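## Task

Grasp the bottle whose cap is yellow and raise it higher than half of its own height, keeping it upright and held there through the end of the scene. Other bottles may be nudged out of the way but every one of them has to be standing when the scene ends. At the finish both arms, grippers included, must be clear in the air and in contact only with the held bottle; any other contact by either arm in the final 1 s before grading (once everything has settled after you finish) costs 0.15, applied once and never pushing the score under 0.

## Robot and tools

Robot: two arms, left_arm and right_arm, each ending in a parallel two-finger gripper with a wrist camera. Bases in the scene frame: left_arm at (+0.218, +0.257, +0.749) m, right_arm at (+0.218, -0.257, +0.749) m. Joint ranges (rad), base to gripper: waist -2.880..2.880, shoulder 0.000..3.142, elbow 0.000..3.019, wrist pitch -1.693..1.571, wrist yaw -1.571..1.571, wrist roll -2.094..2.094.

Scene frame: z = 0 is the table top, origin above the centre of the robot's foot, +x points away from the robot over the table, +y toward the robot's own left (left_arm side), +z up. The table starts around x = +0.15 m. Image left/right does not correspond to arm names. Gripper frame: fingers extend along its +z, close and open along its y. end_effector_position is the point between the pads, roughly 1 cm short of the fingertips.

Row format (used by every moving tool): one flat list of 16 numbers covering both arms: left_arm x, y, z, qw, qx, qy, qz, opening, then right_arm the same eight. x, y, z are an absolute target position of that gripper in metres, scene frame; qw..qz an absolute target orientation quaternion, w first, scene frame. Opening runs -1 (closed) to +1 (fully open, 0.094 m). Include both arms even if only one should move; for a still arm, repeat exactly the pose from the last result before it was meant to stay, with its intended opening, in every row and call. To keep an orientation, resend your own chosen quaternion rather than the possibly drifted reported one.

execute_actions(actions): a list of up to 15 actions; each action is a list of up to 15 rows, one row per 1/30 s control step, the last row held for the remainder of the 15 steps (one action = 0.5 s). An empty list just reports state and images. An action is rejected for both arms if any target lies more than 0.6 m from that gripper's current position along any of the gripper's own axes; if the first action fails this against the latest reported state, or any action is malformed, nothing runs.

move(target, speed, blocking): target is one 16-number row as above (absolute poses). Both grippers travel straight toward their poses and finish together, over 0.5 to 10 s (cut off at 10 s). speed is the path top speed in m/s, 0.002 to 0.5, default 0.25; rotation limited to twice that in rad/s. Openings are applied at the start. Paths ignore obstacles and the other arm, and real motion can lag, wander, or overshoot speed, particularly with an arm nearly straight. Faster moves and targets set deeper past contact press harder. With blocking=false you get a result after 0.5 s; check with wait(0), and call wait or stop before sending further rows or moves. The result adds a move: line giving the ending (done, off_target, moving, held, fault) and limits (paced = the sent pose was clipped; held = a check blocked steps, after which the arm may surge), plus each gripper's distance from target. If only one arm is named, the other finished at rest.

wait(seconds): 0 to 10; arms hold their last command, a running move continues. stop(): brakes a running move (needs room; fingers continue). zoom_image(camera, region): camera one of cam_head_left (896x504), cam_head_right (896x504), cam_left_wrist (504x504), cam_right_wrist (504x504); region [x0, y0, x1, y1] pixels from top-left, at most 504x504. read_manual(section) returns licence texts only. finished_scene(scene) ends scene 1 or 2 irreversibly; the goal must already hold and keep holding. Its result gives the next scene's task.

Controller behaviour: each control step clips the command to within 70 mm and 16 degrees of the measured pose, then drives joints by damped IK, favouring position over orientation. Far targets take several actions; after an action the arm only reaches its last clipped pose, so keep sending the remainder. Arms often stop a centimetre or more short, usually low. Reported hand positions can be off, more at long reach. Hand target lines show the pose currently being driven toward. A pose unreachable line means the clearance check altered or blocked that arm's command. HELD in step readings marks steps where an arm was held back.

Gripping: grip_measured is the measured opening on the command scale (last Joint positions number is metres). Command about 0.03 below grip_measured for a firm hold, less for lighter; readings may be off about 1 mm per gripper. Pad force limit roughly 50 to 62 N, briefly higher on first contact. Expect occasional brief tugs on a held bottle.

Torques: listed in joint order without the gripper; nonzero in free air, offset and noisy. Motor heat rises while holding load, even while you think; MOTOR HOT appears from 85 °C, and at 100 °C the arm drops everything (OVER-TEMPERATURE FAULT). The sim keeps running during replies, holding the last command.

Avoid: knocking bottles over or off the table (off the table fails), dropping or letting the bottle slip or tilt, slamming or pushing hard, arms colliding with each other, and any arm contact other than the held bottle at the end. Quicker, smoother, lower-effort solutions are preferred.

Each tool is called after "Request:" as name(argument=value, ...) on one line, values as JSON.

## Session

Request:
execute_actions(actions=[])

Scene clock: 0.00 s.
left_arm: end_effector_position=(+0.5456, +0.8583, +0.1493) grip_measured=+1.000 end_effector_quat_wxyz=(+0.490, -0.365, +0.619, +0.492) | right_arm: end_effector_position=(+0.5572, +0.1325, +0.1901) grip_measured=+1.000 end_effector_quat_wxyz=(-0.385, -0.483, +0.651, +0.441)
Joint positions: left_arm=[ 2.092  2.273  1.918  1.051 -0.818 -0.607  0.094] | right_arm=[-0.885  2.302  2.433 -1.552  0.118 -0.815  0.094]
Joint velocities: left_arm=[-0.005 -0.005 -0.012 -0.007  0.022  0.022  0.   ] | right_arm=[-0.015  0.005  0.002 -0.042 -0.051  0.037  0.   ]
Joint torques (N m, as the arm reports them, + toward a larger angle): no reading
Motor temperatures (°C, as the motors report them): left_arm=[26 27 26 26 25 27] | right_arm=[26 24 28 26 27 27]
Hand target (left_arm): +0.546, +0.859, +0.150; +0.492, -0.365, +0.618, +0.492
Hand target (right_arm): +0.552, +0.127, +0.184; -0.391, -0.480, +0.651, +0.439

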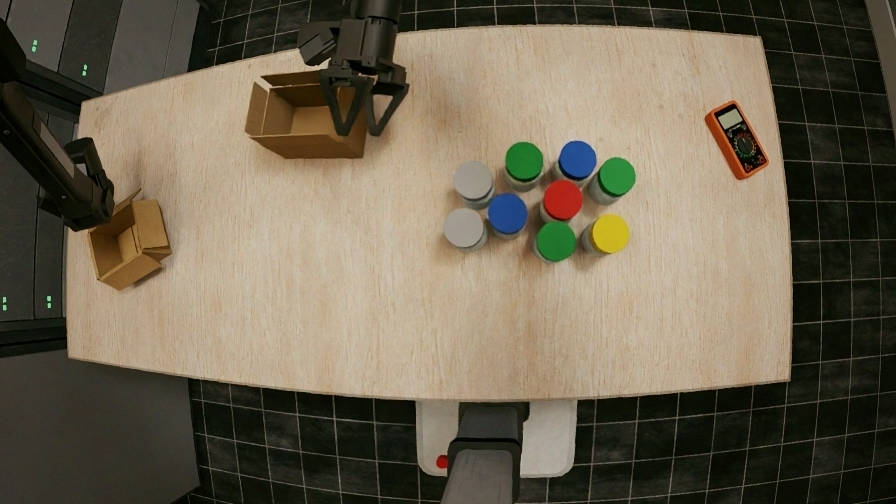

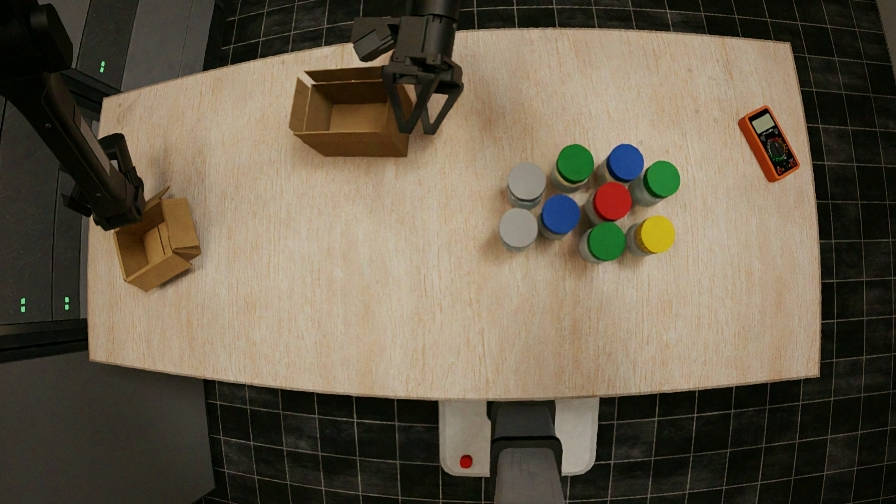

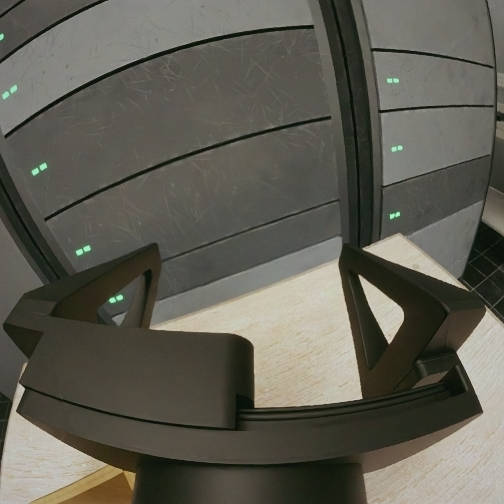

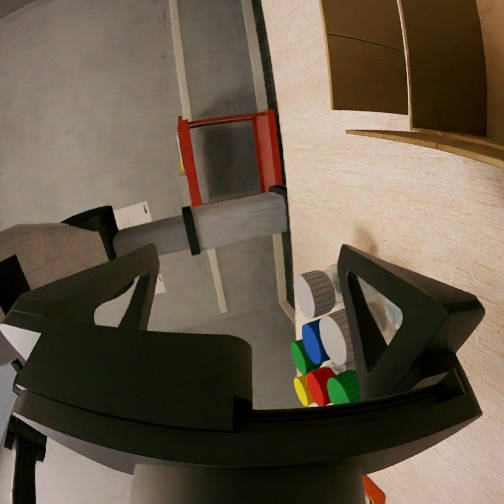

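Request:
move(target=[0.5456,0.8583,0.1493,0.49,-0.365,0.619,0.492,1,0.43,-0.22,0.35,0,0.707,0.707,0,1])

Scene clock: 6.67 s.
left_arm: end_effector_position=(+0.5456, +0.8583, +0.1493) grip_measured=+1.000 end_effector_quat_wxyz=(+0.490, -0.365, +0.619, +0.492) | right_arm: end_effector_position=(+0.4464, -0.2072, +0.3426) grip_measured=+1.000 end_effector_quat_wxyz=(+0.011, +0.703, +0.711, +0.017)
Joint positions: left_arm=[ 2.092  2.273  1.918  1.051 -0.818 -0.607  0.094] | right_arm=[-1.22   1.377  0.316  0.963  0.333  1.38   0.094]
Joint velocities: left_arm=[-0.005  0.015  0.007 -0.002 -0.051 -0.007  0.   ] | right_arm=[-0.015  0.005 -0.002  0.007 -0.007 -0.022  0.   ]
Joint torques (N m, as the arm reports them, + toward a larger angle): left_arm=[ 13.16 -11.97  -0.56   1.74  -0.54  -0.06] | right_arm=[ 0.87 -5.12 -8.38 -0.07  0.03  0.05]
Motor temperatures (°C, as the motors report them): left_arm=[27 27 26 26 25 27] | right_arm=[27 25 29 26 27 27]
Hand target (left_arm): +0.546, +0.858, +0.149; +0.490, -0.365, +0.619, +0.492
Hand target (right_arm): +0.426, -0.215, +0.352; +0.002, +0.705, +0.709, -0.001
Off the commanded pose (left_arm): 0.000 m, 0 deg.
Off the commanded pose (right_arm): 0.022 m, 2 deg.
move: off_target (right_arm)

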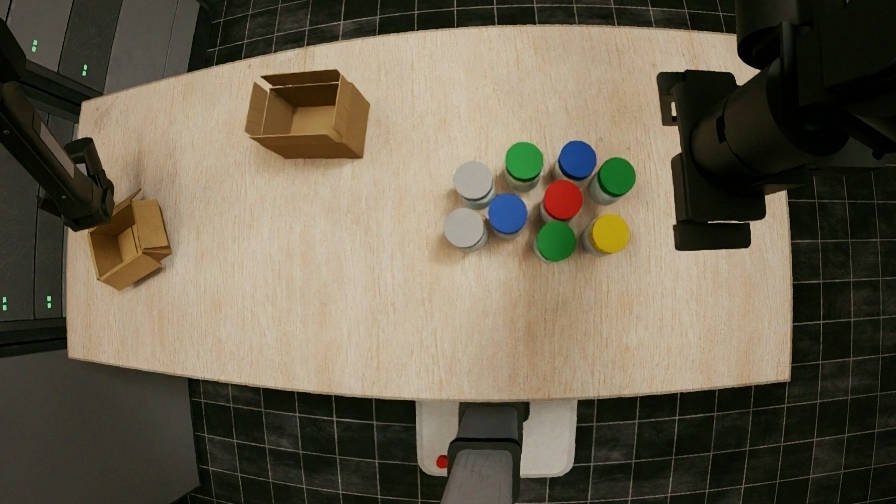

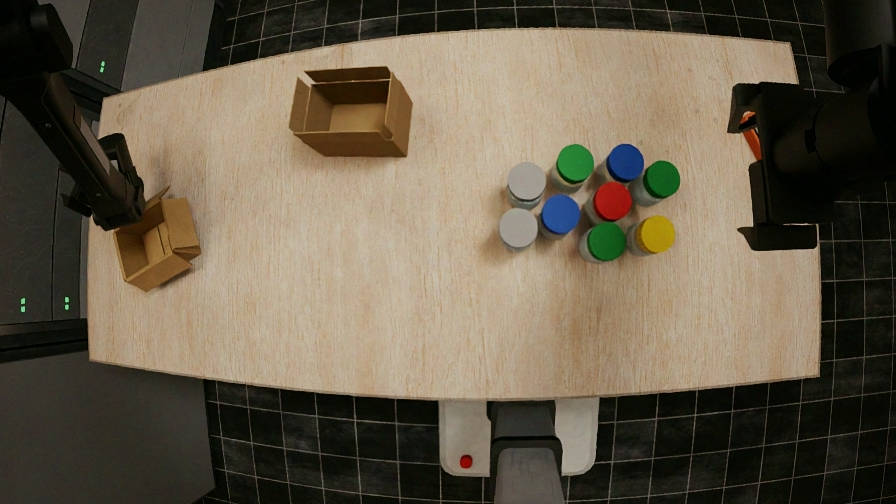

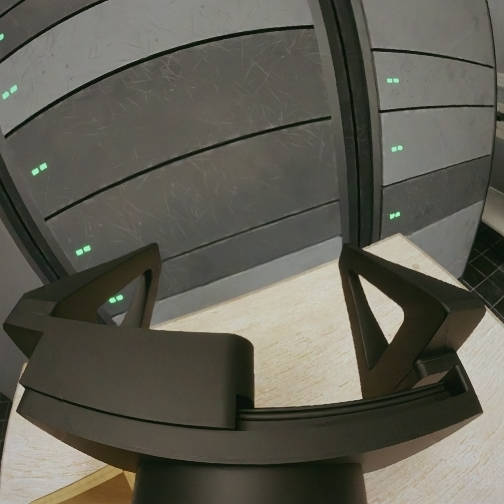

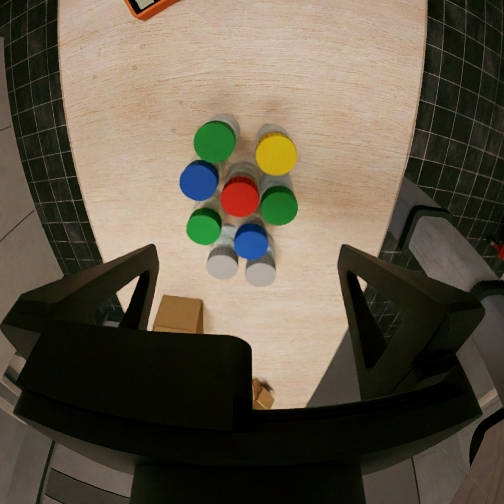

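Request:
move(target=[0.5456,0.8583,0.1493,0.49,-0.365,0.619,0.492,1,0.40,-0.25,0.23,0,0.707,0.707,0,1])

Scene clock: 7.73 s.
left_arm: end_effector_position=(+0.5456, +0.8583, +0.1493) grip_measured=+1.000 end_effector_quat_wxyz=(+0.490, -0.365, +0.619, +0.492) | right_arm: end_effector_position=(+0.3947, -0.2487, +0.2355) grip_measured=+1.000 end_effector_quat_wxyz=(-0.009, +0.709, +0.705, -0.004)
Joint positions: left_arm=[ 2.092  2.273  1.918  1.051 -0.818 -0.607  0.094] | right_arm=[-1.445  1.726  0.539  1.036  0.122  1.382  0.094]
Joint velocities: left_arm=[ 0.005 -0.015 -0.017 -0.007 -0.037  0.11   0.   ] | right_arm=[ 0.005  0.005 -0.002  0.017 -0.007  0.037  0.   ]
Joint torques (N m, as the arm reports them, + toward a larger angle): left_arm=[ 13.24 -11.95  -0.65   1.78  -0.54  -0.04] | right_arm=[ 0.58 -5.51 -5.58 -0.17 -0.11 -0.2 ]
Motor temperatures (°C, as the motors report them): left_arm=[27 27 26 26 25 27] | right_arm=[27 25 29 26 27 27]
Hand target (left_arm): +0.546, +0.858, +0.149; +0.490, -0.365, +0.619, +0.492
Hand target (right_arm): +0.401, -0.252, +0.230; +0.000, +0.706, +0.709, -0.000
Off the commanded pose (left_arm): 0.000 m, 0 deg.
Off the commanded pose (right_arm): 0.008 m, 1 deg.
move: done

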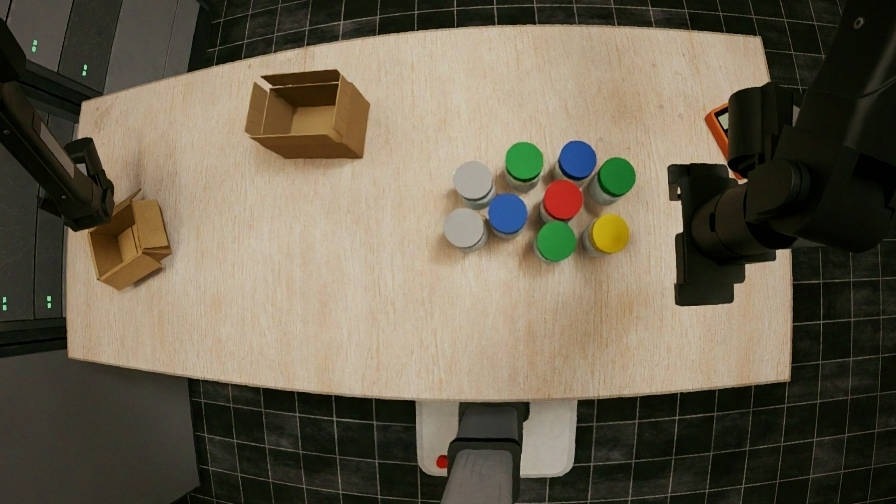

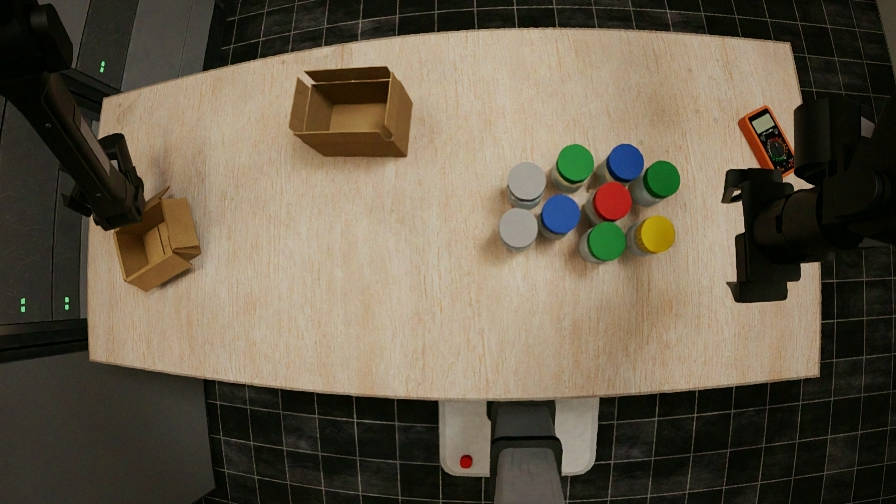

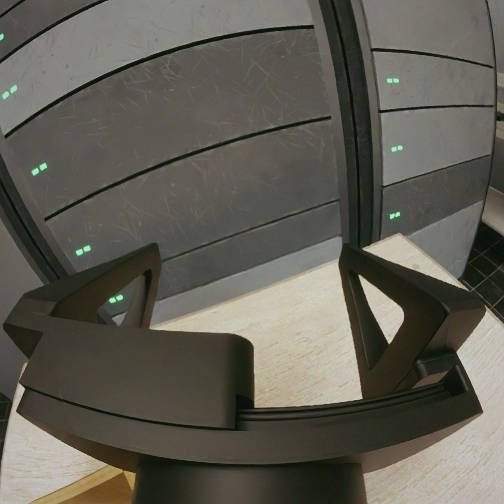

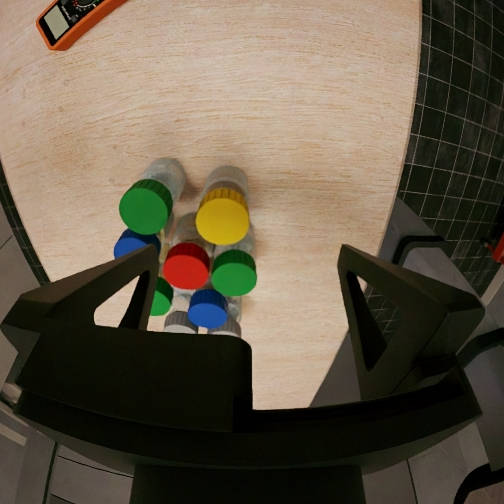

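Request:
move(target=[0.5456,0.8583,0.1493,0.49,-0.365,0.619,0.492,1,0.42,-0.208,0.155,0,0.707,0.707,0,0.6])

Scene clock: 8.83 s.
left_arm: end_effector_position=(+0.5456, +0.8583, +0.1493) grip_measured=+1.000 end_effector_quat_wxyz=(+0.490, -0.365, +0.619, +0.492) | right_arm: end_effector_position=(+0.4247, -0.2127, +0.1589) grip_measured=+0.603 end_effector_quat_wxyz=(+0.004, +0.707, +0.707, +0.002)
Joint positions: left_arm=[ 2.092  2.273  1.918  1.051 -0.818 -0.607  0.094] | right_arm=[-1.373  1.839  0.778  0.938  0.197  1.382  0.075]
Joint velocities: left_arm=[-0.005  0.015 -0.012  0.002 -0.022  0.022  0.   ] | right_arm=[-0.015  0.024  0.007 -0.007  0.037  0.051 -0.   ]
Joint torques (N m, as the arm reports them, + toward a larger angle): left_arm=[ 12.94 -11.86  -0.59   1.75  -0.54  -0.07] | right_arm=[ 2.97 -4.95 -4.64 -0.81  0.05 -0.06]
Motor temperatures (°C, as the motors report them): left_arm=[27 27 26 26 25 27] | right_arm=[27 25 29 26 27 27]
Hand target (left_arm): +0.546, +0.858, +0.149; +0.490, -0.365, +0.619, +0.492
Hand target (right_arm): +0.421, -0.209, +0.155; -0.000, +0.708, +0.707, -0.000
Off the commanded pose (left_arm): 0.000 m, 0 deg.
Off the commanded pose (right_arm): 0.008 m, 1 deg.
move: done

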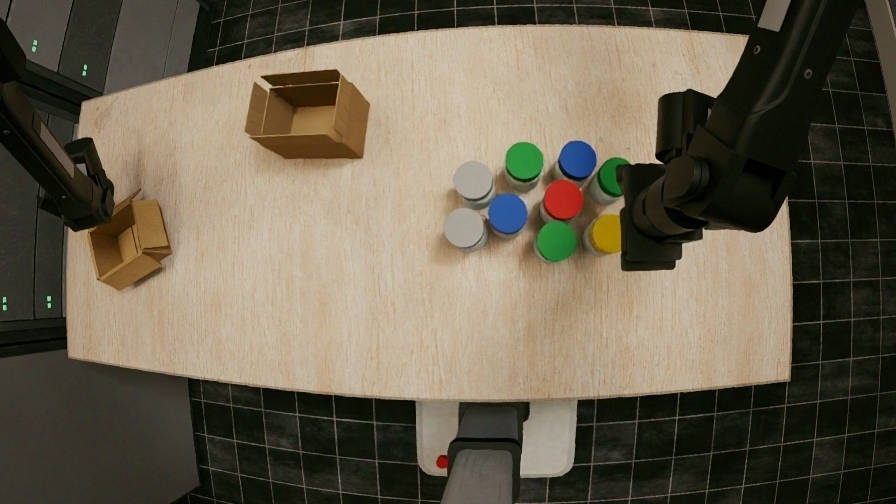

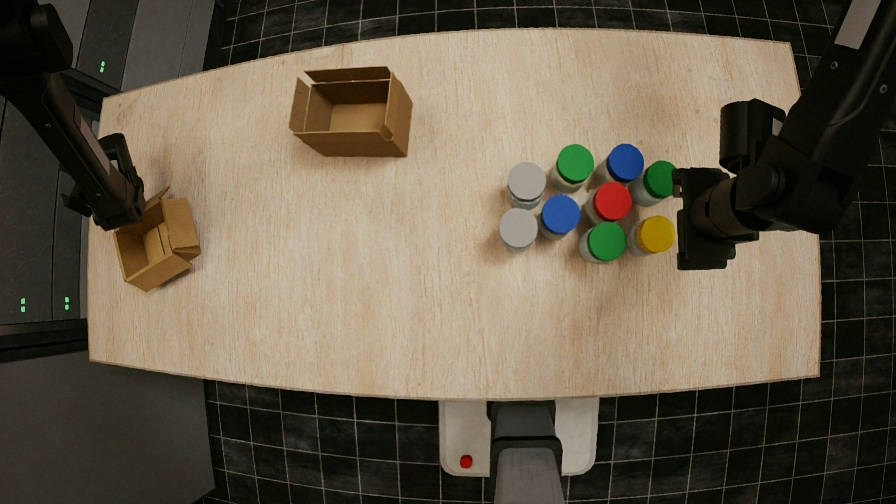

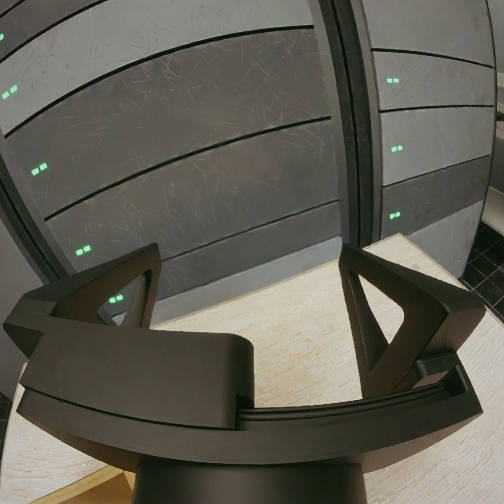

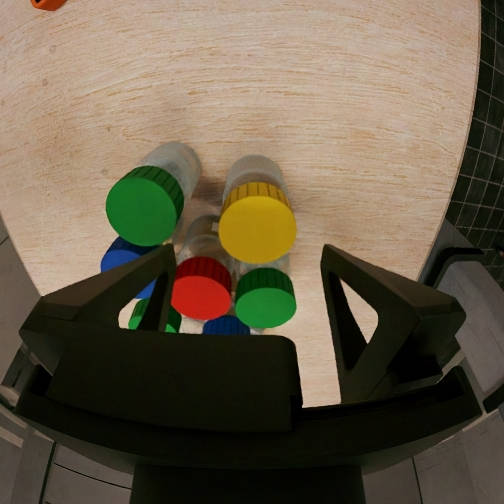

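Consistent: target about (.419,-.207).

Request:
move(target=[0.5456,0.8583,0.1493,0.49,-0.365,0.619,0.492,1,0.415,-0.203,0.1,0,0.707,0.707,0,0.6], speed=0.08)

Request:
move(target=[0.5456,0.8583,0.1493,0.49,-0.365,0.619,0.492,1,0.415,-0.203,0.1,0,0.707,0.707,0,-0.1])

Scene clock: 10.20 s.
left_arm: end_effector_position=(+0.5456, +0.8583, +0.1493) grip_measured=+1.000 end_effector_quat_wxyz=(+0.490, -0.365, +0.619, +0.492) | right_arm: end_effector_position=(+0.4197, -0.1997, +0.1060) grip_measured=+0.603 end_effector_quat_wxyz=(+0.001, +0.707, +0.707, +0.005)
Joint positions: left_arm=[ 2.092  2.273  1.918  1.051 -0.818 -0.607  0.094] | right_arm=[-1.373  1.955  0.935  0.895  0.189  1.382  0.075]
Joint velocities: left_arm=[ 0.005 -0.005  0.017  0.012 -0.007  0.022  0.   ] | right_arm=[-0.005  0.005  0.002  0.012  0.051 -0.051 -0.   ]
Joint torques (N m, as the arm reports them, + toward a larger angle): left_arm=[ 12.94 -12.04  -0.55   1.77  -0.55  -0.05] | right_arm=[ 2.34 -4.82 -4.67 -0.84 -0.16 -0.09]
Motor temperatures (°C, as the motors report them): left_arm=[27 27 26 26 25 27] | right_arm=[27 25 29 26 27 27]
Hand target (left_arm): +0.546, +0.858, +0.149; +0.490, -0.365, +0.619, +0.492
Hand target (right_arm): +0.416, -0.204, +0.100; -0.000, +0.707, +0.707, -0.000
Off the commanded pose (left_arm): 0.000 m, 0 deg.
Off the commanded pose (right_arm): 0.008 m, 1 deg.
move: done

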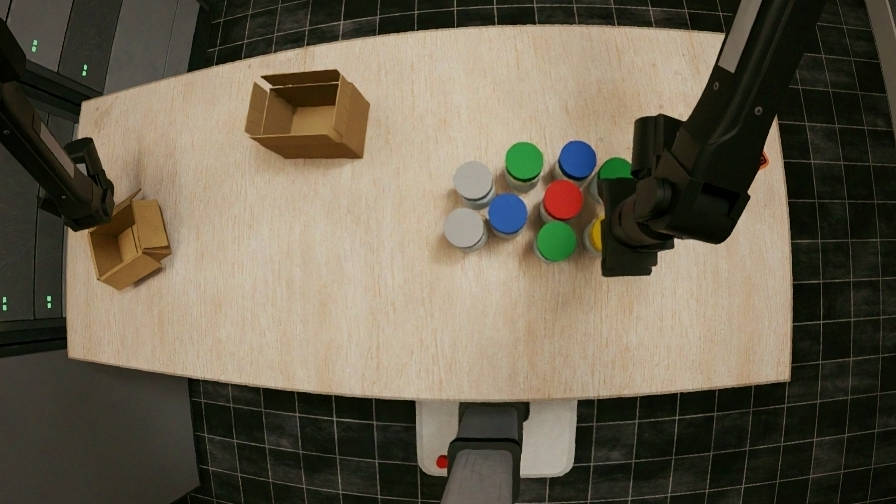

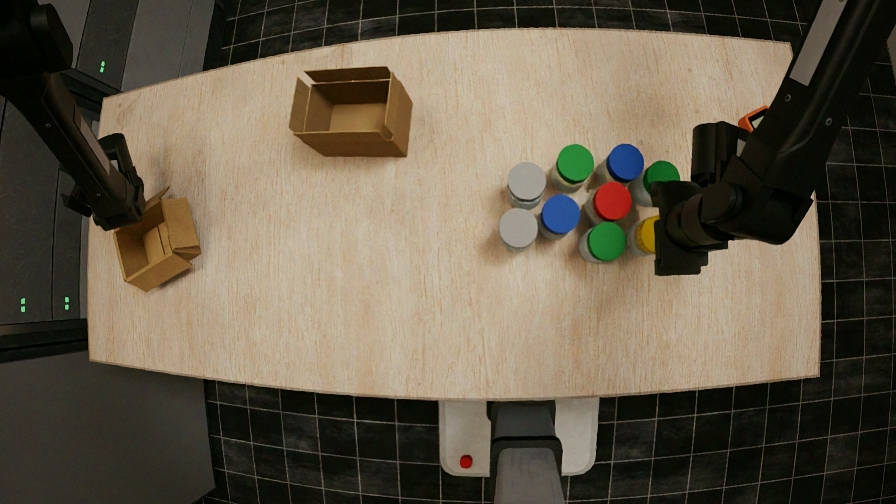

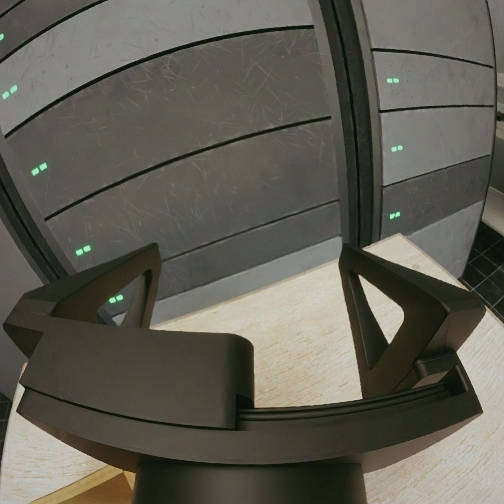

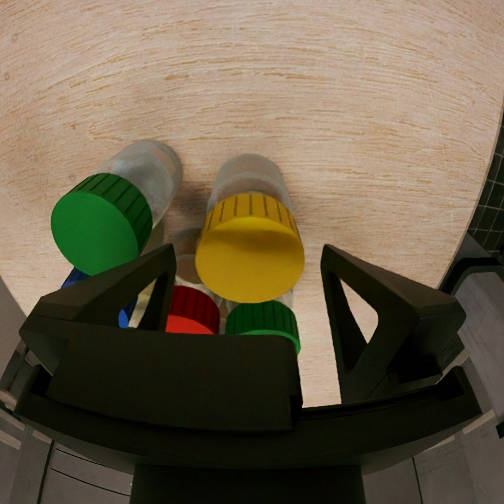

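Scene clock: 10.90 s.
left_arm: end_effector_position=(+0.5456, +0.8583, +0.1493) grip_measured=+1.000 end_effector_quat_wxyz=(+0.490, -0.365, +0.619, +0.492) | right_arm: end_effector_position=(+0.4197, -0.1997, +0.1060) grip_measured=+0.088 end_effector_quat_wxyz=(+0.001, +0.707, +0.707, +0.005)
Joint positions: left_arm=[ 2.092  2.273  1.918  1.051 -0.818 -0.607  0.094] | right_arm=[-1.373  1.955  0.935  0.895  0.189  1.383  0.051]
Joint velocities: left_arm=[-0.005 -0.005  0.002 -0.012 -0.051 -0.022  0.   ] | right_arm=[-0.024 -0.015  0.007 -0.012 -0.051  0.037 -0.   ]
Joint torques (N m, as the arm reports them, + toward a larger angle): left_arm=[ 13.09 -11.95  -0.6    1.7   -0.53  -0.02] | right_arm=[ 2.93 -4.34 -4.81 -0.7  -0.08 -0.08]
Motor temperatures (°C, as the motors report them): left_arm=[27 27 26 26 25 27] | right_arm=[27 25 29 26 27 27]
Hand target (left_arm): +0.546, +0.858, +0.149; +0.490, -0.365, +0.619, +0.492
Hand target (right_arm): +0.415, -0.203, +0.100; +0.000, +0.707, +0.707, +0.000
Off the commanded pose (left_arm): 0.000 m, 0 deg.
Off the commanded pose (right_arm): 0.008 m, 1 deg.
move: done

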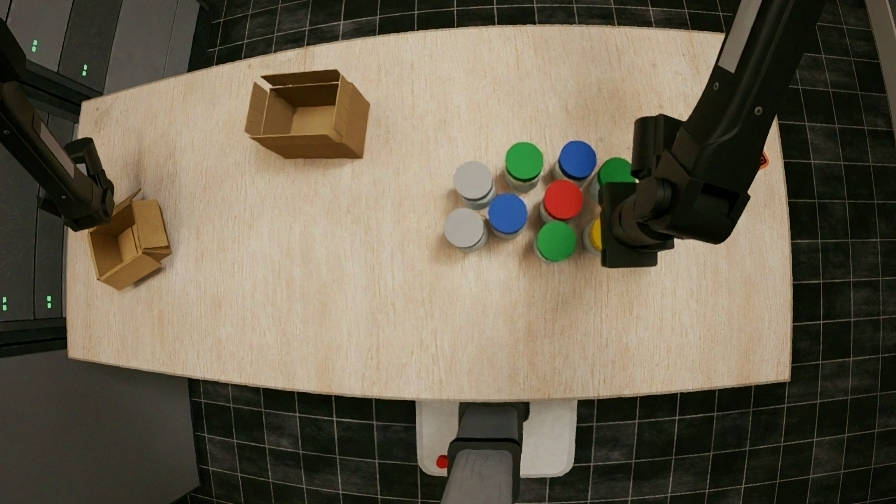

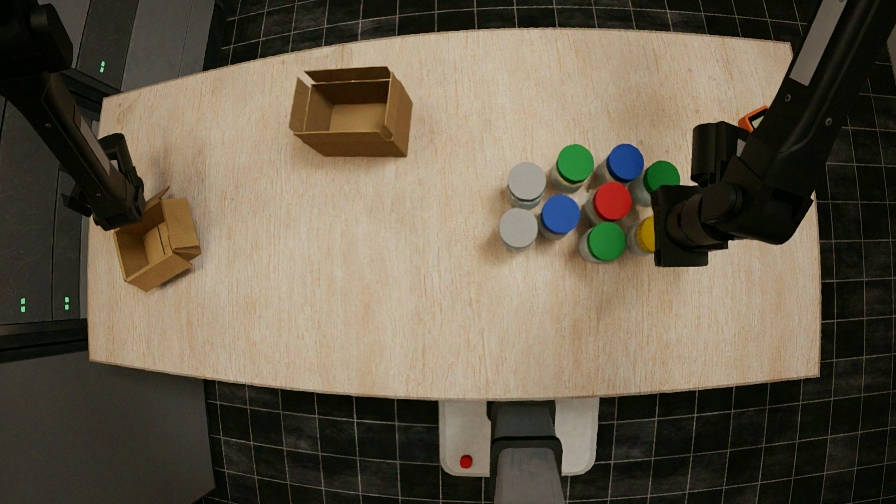

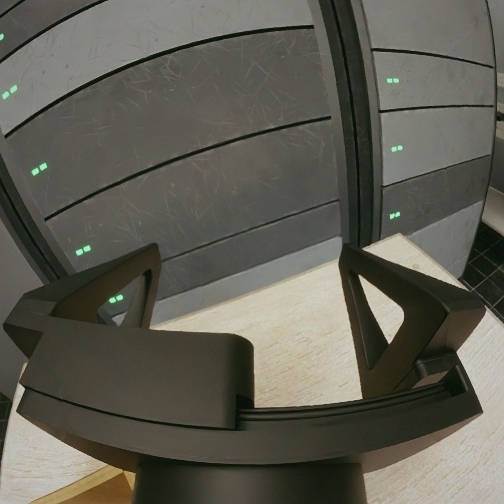

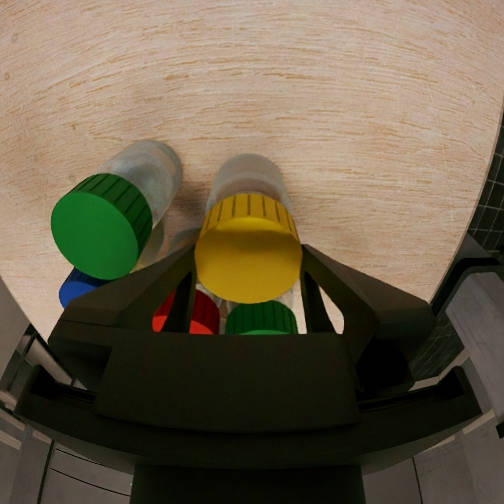

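Shallow grip; regrasp deeper.

Request:
move(target=[0.5456,0.8583,0.1493,0.49,-0.365,0.619,0.492,1,0.415,-0.203,0.1,0,0.707,0.707,0,0.4])

Request:
move(target=[0.5456,0.8583,0.1493,0.49,-0.365,0.619,0.492,1,0.415,-0.203,0.083,0,0.707,0.707,0,0.4], speed=0.05)

Request:
move(target=[0.5456,0.8583,0.1493,0.49,-0.365,0.619,0.492,1,0.415,-0.203,0.083,0,0.707,0.707,0,0.0])

Request:
move(target=[0.5456,0.8583,0.1493,0.49,-0.365,0.619,0.492,1,0.415,-0.203,0.24,0,0.707,0.707,0,0.0], speed=0.12)

Scene clock: 12.57 s.
left_arm: end_effector_position=(+0.5456, +0.8583, +0.1493) grip_measured=+1.000 end_effector_quat_wxyz=(+0.490, -0.365, +0.619, +0.492) | right_arm: end_effector_position=(+0.4197, -0.1997, +0.1060) grip_measured=+0.397 end_effector_quat_wxyz=(+0.001, +0.707, +0.707, +0.005)
Joint positions: left_arm=[ 2.092  2.273  1.918  1.051 -0.818 -0.607  0.094] | right_arm=[-1.373  1.955  0.935  0.895  0.189  1.383  0.066]
Joint velocities: left_arm=[-0.005 -0.024  0.007  0.007  0.051 -0.037  0.   ] | right_arm=[-0.005 -0.005 -0.007  0.017  0.022 -0.037 -0.   ]
Joint torques (N m, as the arm reports them, + toward a larger angle): left_arm=[ 13.4  -11.91  -0.56   1.76  -0.56  -0.05] | right_arm=[ 2.43 -5.06 -4.92 -0.76 -0.07 -0.08]
Motor temperatures (°C, as the motors report them): left_arm=[27 27 26 26 25 27] | right_arm=[27 25 29 26 27 27]
Hand target (left_arm): +0.546, +0.858, +0.149; +0.490, -0.365, +0.619, +0.492
Hand target (right_arm): +0.415, -0.203, +0.100; +0.000, +0.707, +0.707, +0.000
Off the commanded pose (left_arm): 0.000 m, 0 deg.
Off the commanded pose (right_arm): 0.008 m, 1 deg.
move: done

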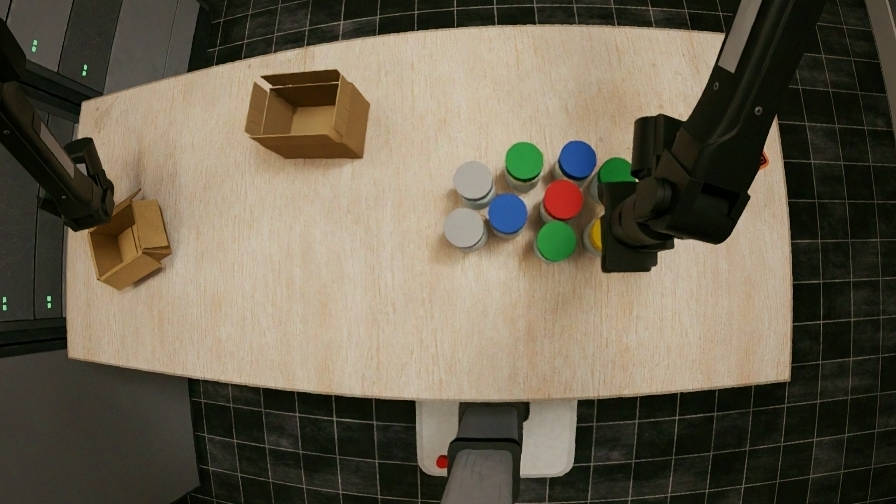

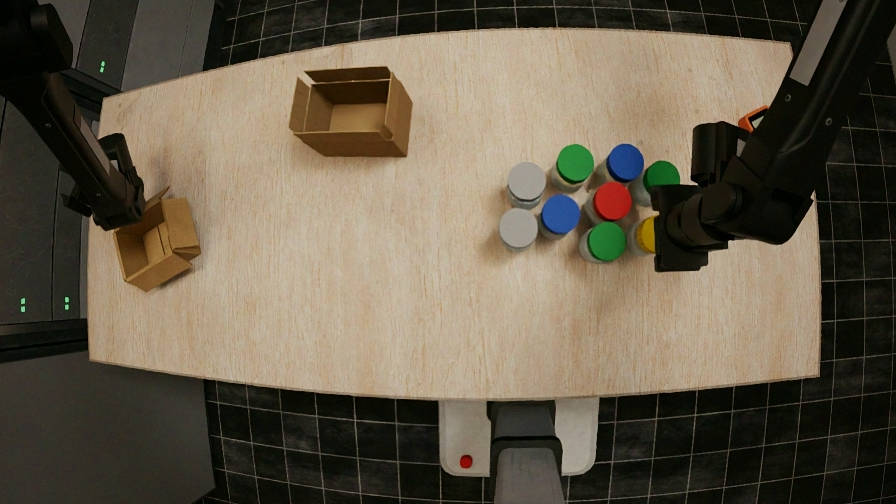

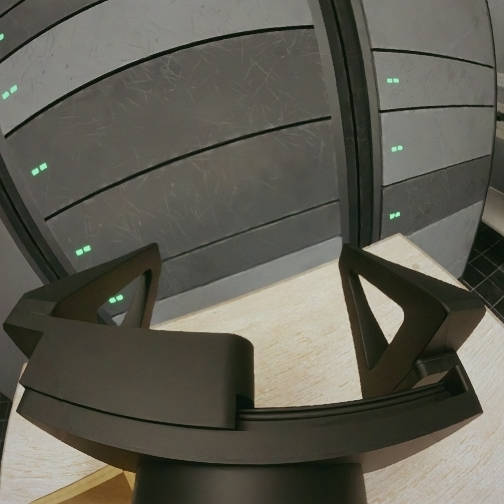

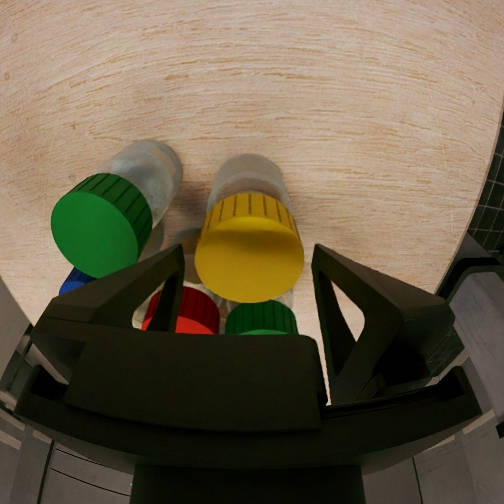

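Scene clock: 13.40 s.
left_arm: end_effector_position=(+0.5456, +0.8583, +0.1493) grip_measured=+1.000 end_effector_quat_wxyz=(+0.490, -0.365, +0.619, +0.492) | right_arm: end_effector_position=(+0.4207, -0.1957, +0.0900) grip_measured=+0.397 end_effector_quat_wxyz=(+0.000, +0.707, +0.707, +0.007)
Joint positions: left_arm=[ 2.092  2.273  1.918  1.051 -0.818 -0.607  0.094] | right_arm=[-1.373  1.985  0.986  0.876  0.184  1.383  0.066]
Joint velocities: left_arm=[-0.005 -0.024 -0.022  0.007  0.007 -0.037  0.   ] | right_arm=[-0.005  0.005  0.002  0.022 -0.007 -0.022 -0.   ]
Joint torques (N m, as the arm reports them, + toward a larger angle): left_arm=[ 12.98 -11.84  -0.59   1.71  -0.55  -0.06] | right_arm=[ 2.27 -4.52 -4.5  -0.7  -0.15 -0.08]
Motor temperatures (°C, as the motors report them): left_arm=[27 27 26 26 25 27] | right_arm=[27 25 29 26 27 27]
Hand target (left_arm): +0.546, +0.858, +0.149; +0.490, -0.365, +0.619, +0.492
Hand target (right_arm): +0.415, -0.204, +0.083; +0.000, +0.707, +0.707, +0.000
Off the commanded pose (left_arm): 0.000 m, 0 deg.
Off the commanded pose (right_arm): 0.012 m, 1 deg.
move: off_target (right_arm)

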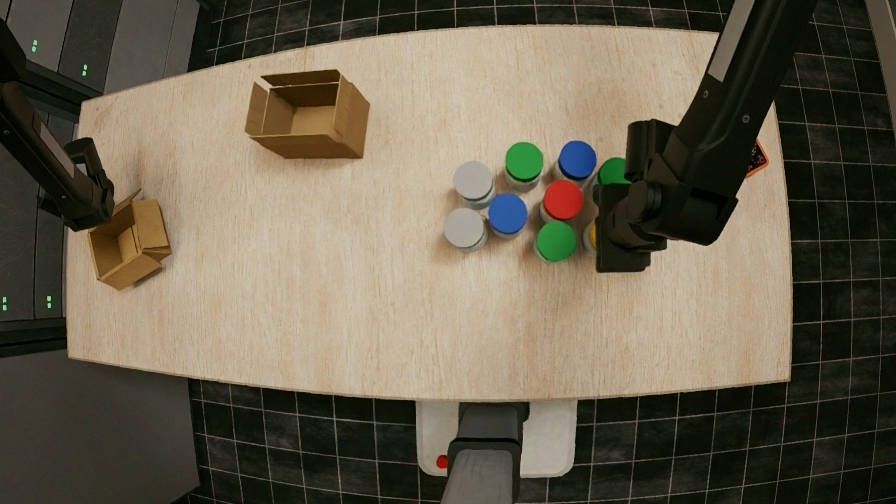

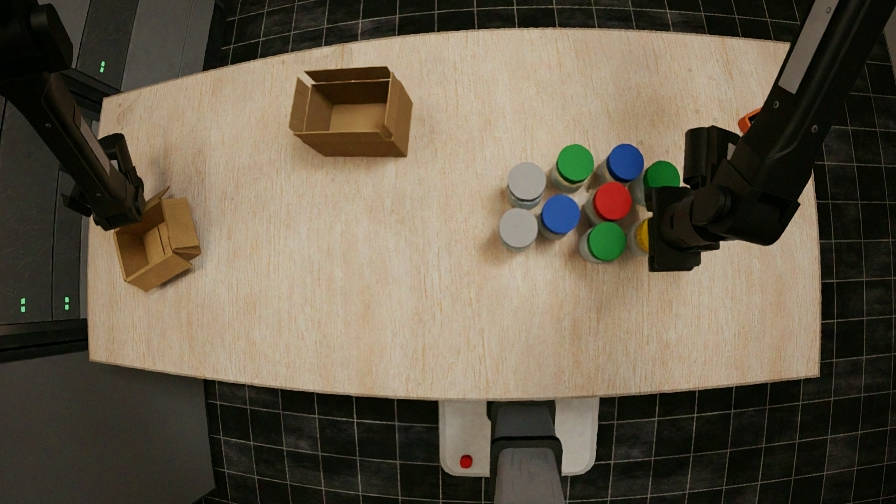

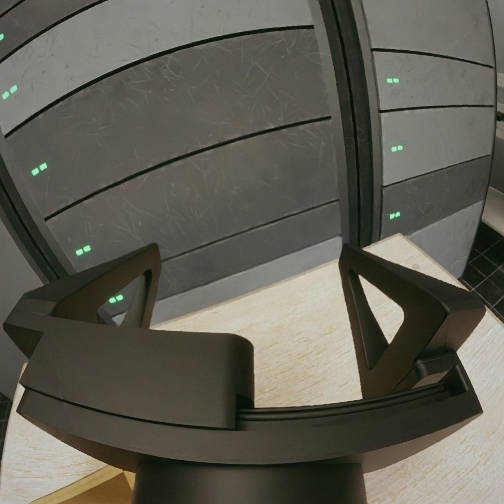

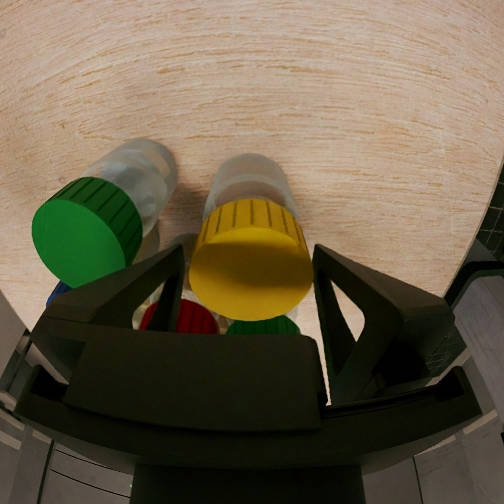

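Scene clock: 14.10 s.
left_arm: end_effector_position=(+0.5456, +0.8583, +0.1493) grip_measured=+1.000 end_effector_quat_wxyz=(+0.490, -0.365, +0.619, +0.492) | right_arm: end_effector_position=(+0.4207, -0.1957, +0.0900) grip_measured=+0.123 end_effector_quat_wxyz=(+0.000, +0.707, +0.707, +0.007)
Joint positions: left_arm=[ 2.092  2.273  1.918  1.051 -0.818 -0.607  0.094] | right_arm=[-1.373  1.985  0.986  0.876  0.184  1.383  0.053]
Joint velocities: left_arm=[-0.005 -0.005 -0.007 -0.002 -0.022 -0.066  0.   ] | right_arm=[ 0.005  0.005  0.007  0.017 -0.022 -0.007 -0.   ]
Joint torques (N m, as the arm reports them, + toward a larger angle): left_arm=[ 12.9  -11.89  -0.63   1.74  -0.54  -0.05] | right_arm=[ 2.51 -4.39 -4.61 -0.72 -0.13 -0.1 ]
Motor temperatures (°C, as the motors report them): left_arm=[27 27 26 26 25 27] | right_arm=[27 25 29 26 27 27]
Hand target (left_arm): +0.546, +0.858, +0.149; +0.490, -0.365, +0.619, +0.492
Hand target (right_arm): +0.415, -0.203, +0.083; +0.000, +0.707, +0.707, -0.000
Off the commanded pose (left_arm): 0.000 m, 0 deg.
Off the commanded pose (right_arm): 0.012 m, 1 deg.
move: off_target (right_arm)

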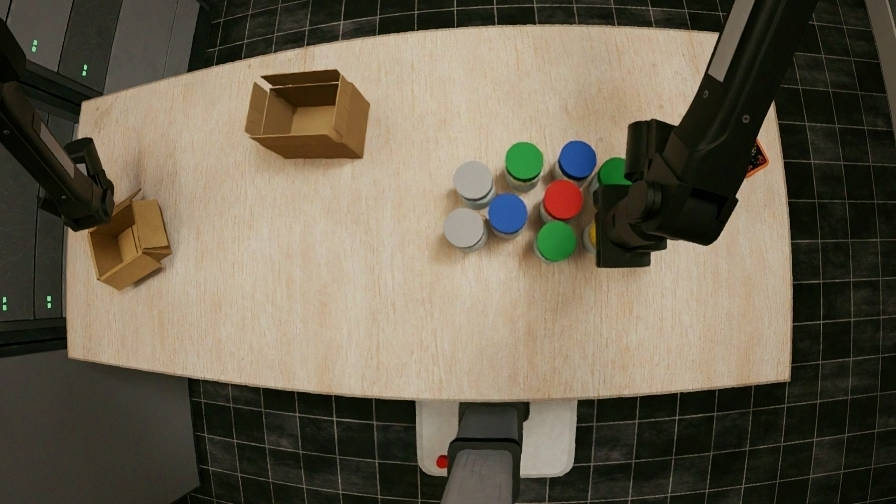

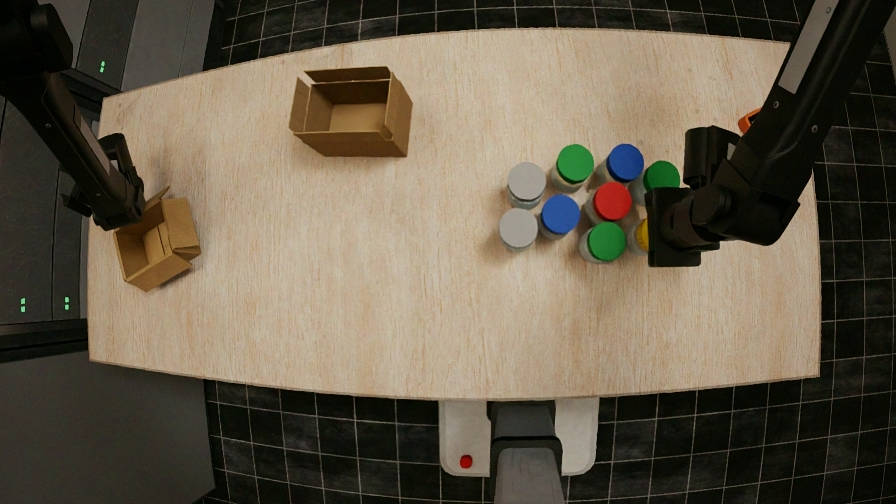

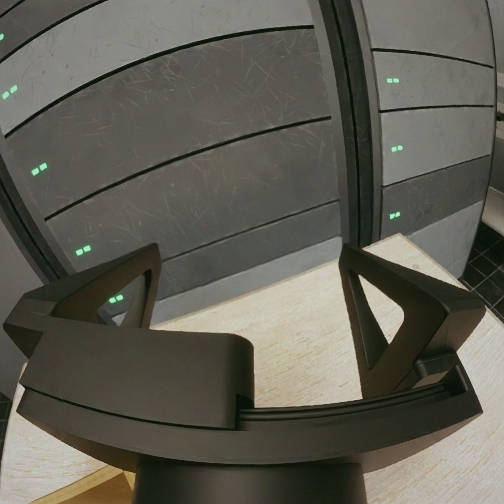

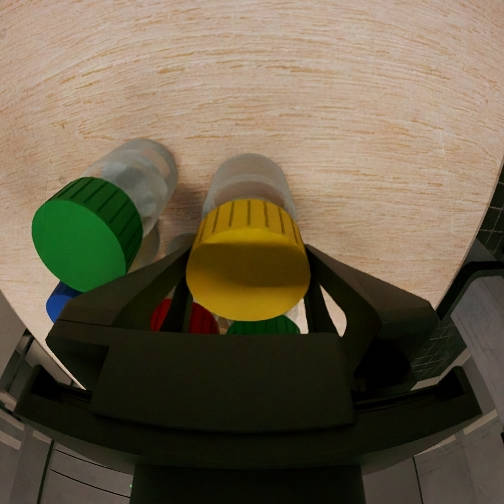

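Scene clock: 15.73 s.
left_arm: end_effector_position=(+0.5456, +0.8583, +0.1493) grip_measured=+1.000 end_effector_quat_wxyz=(+0.490, -0.365, +0.619, +0.492) | right_arm: end_effector_position=(+0.4290, -0.2062, +0.2225) grip_measured=+0.123 end_effector_quat_wxyz=(+0.016, +0.707, +0.707, +0.004)
Joint positions: left_arm=[ 2.092  2.273  1.918  1.051 -0.818 -0.607  0.094] | right_arm=[-1.319  1.726  0.608  1.016  0.26   1.383  0.053]
Joint velocities: left_arm=[-0.005  0.005  0.007 -0.007  0.007 -0.022  0.   ] | right_arm=[-0.015  0.005 -0.002  0.012  0.022 -0.037 -0.   ]
Joint torques (N m, as the arm reports them, + toward a larger angle): left_arm=[ 13.02 -12.13  -0.61   1.71  -0.56  -0.06] | right_arm=[ 3.55 -6.   -9.47  0.12  0.02  0.  ]
Motor temperatures (°C, as the motors report them): left_arm=[27 27 26 26 25 27] | right_arm=[27 25 30 26 27 27]
Hand target (left_arm): +0.546, +0.858, +0.149; +0.490, -0.365, +0.619, +0.492
Hand target (right_arm): +0.413, -0.200, +0.239; -0.000, +0.707, +0.707, -0.000
Off the commanded pose (left_arm): 0.000 m, 0 deg.
Off the commanded pose (right_arm): 0.023 m, 2 deg.
move: off_target (right_arm)

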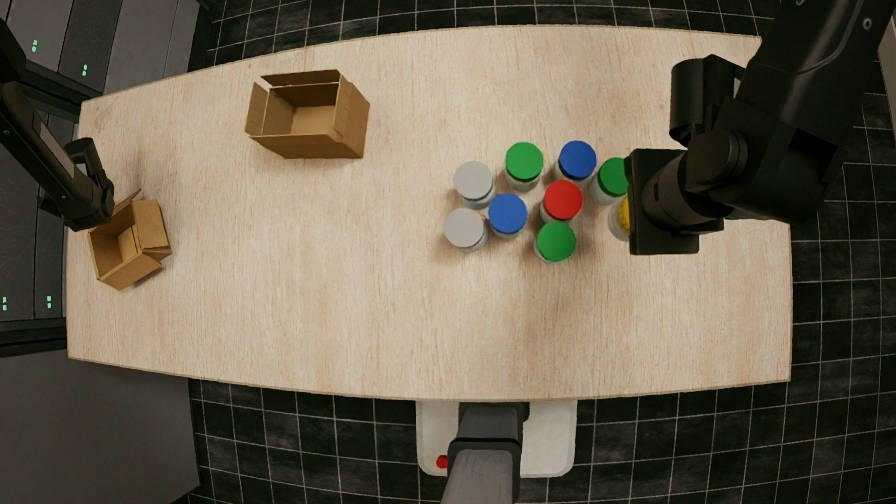

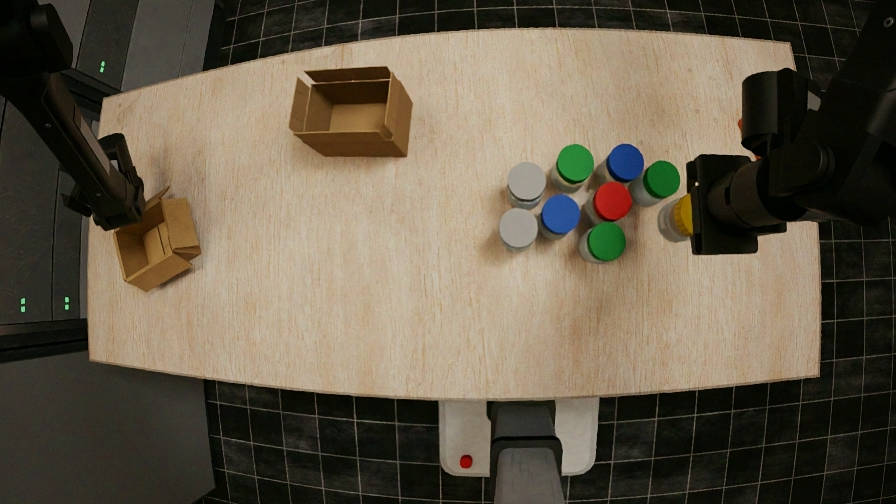

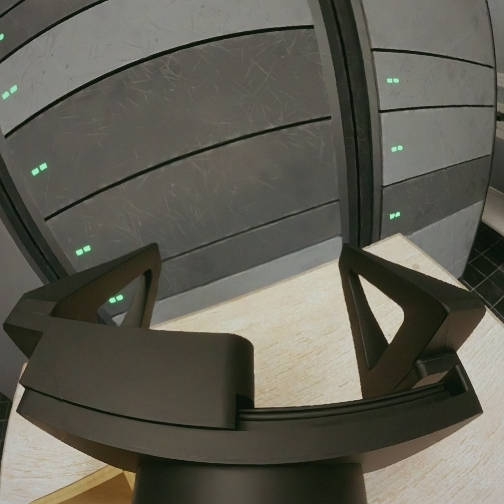

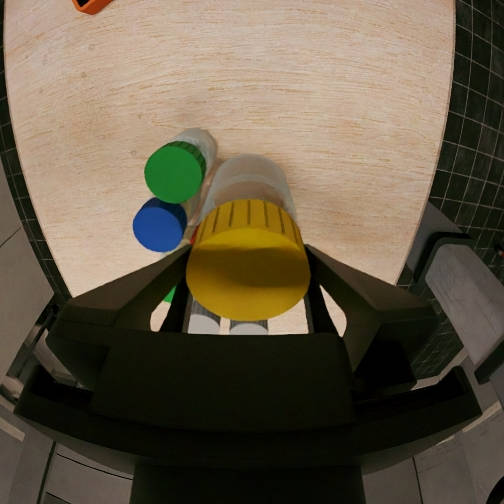

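Request:
finished_scene(scene=1)

The scene is finished: the task was done.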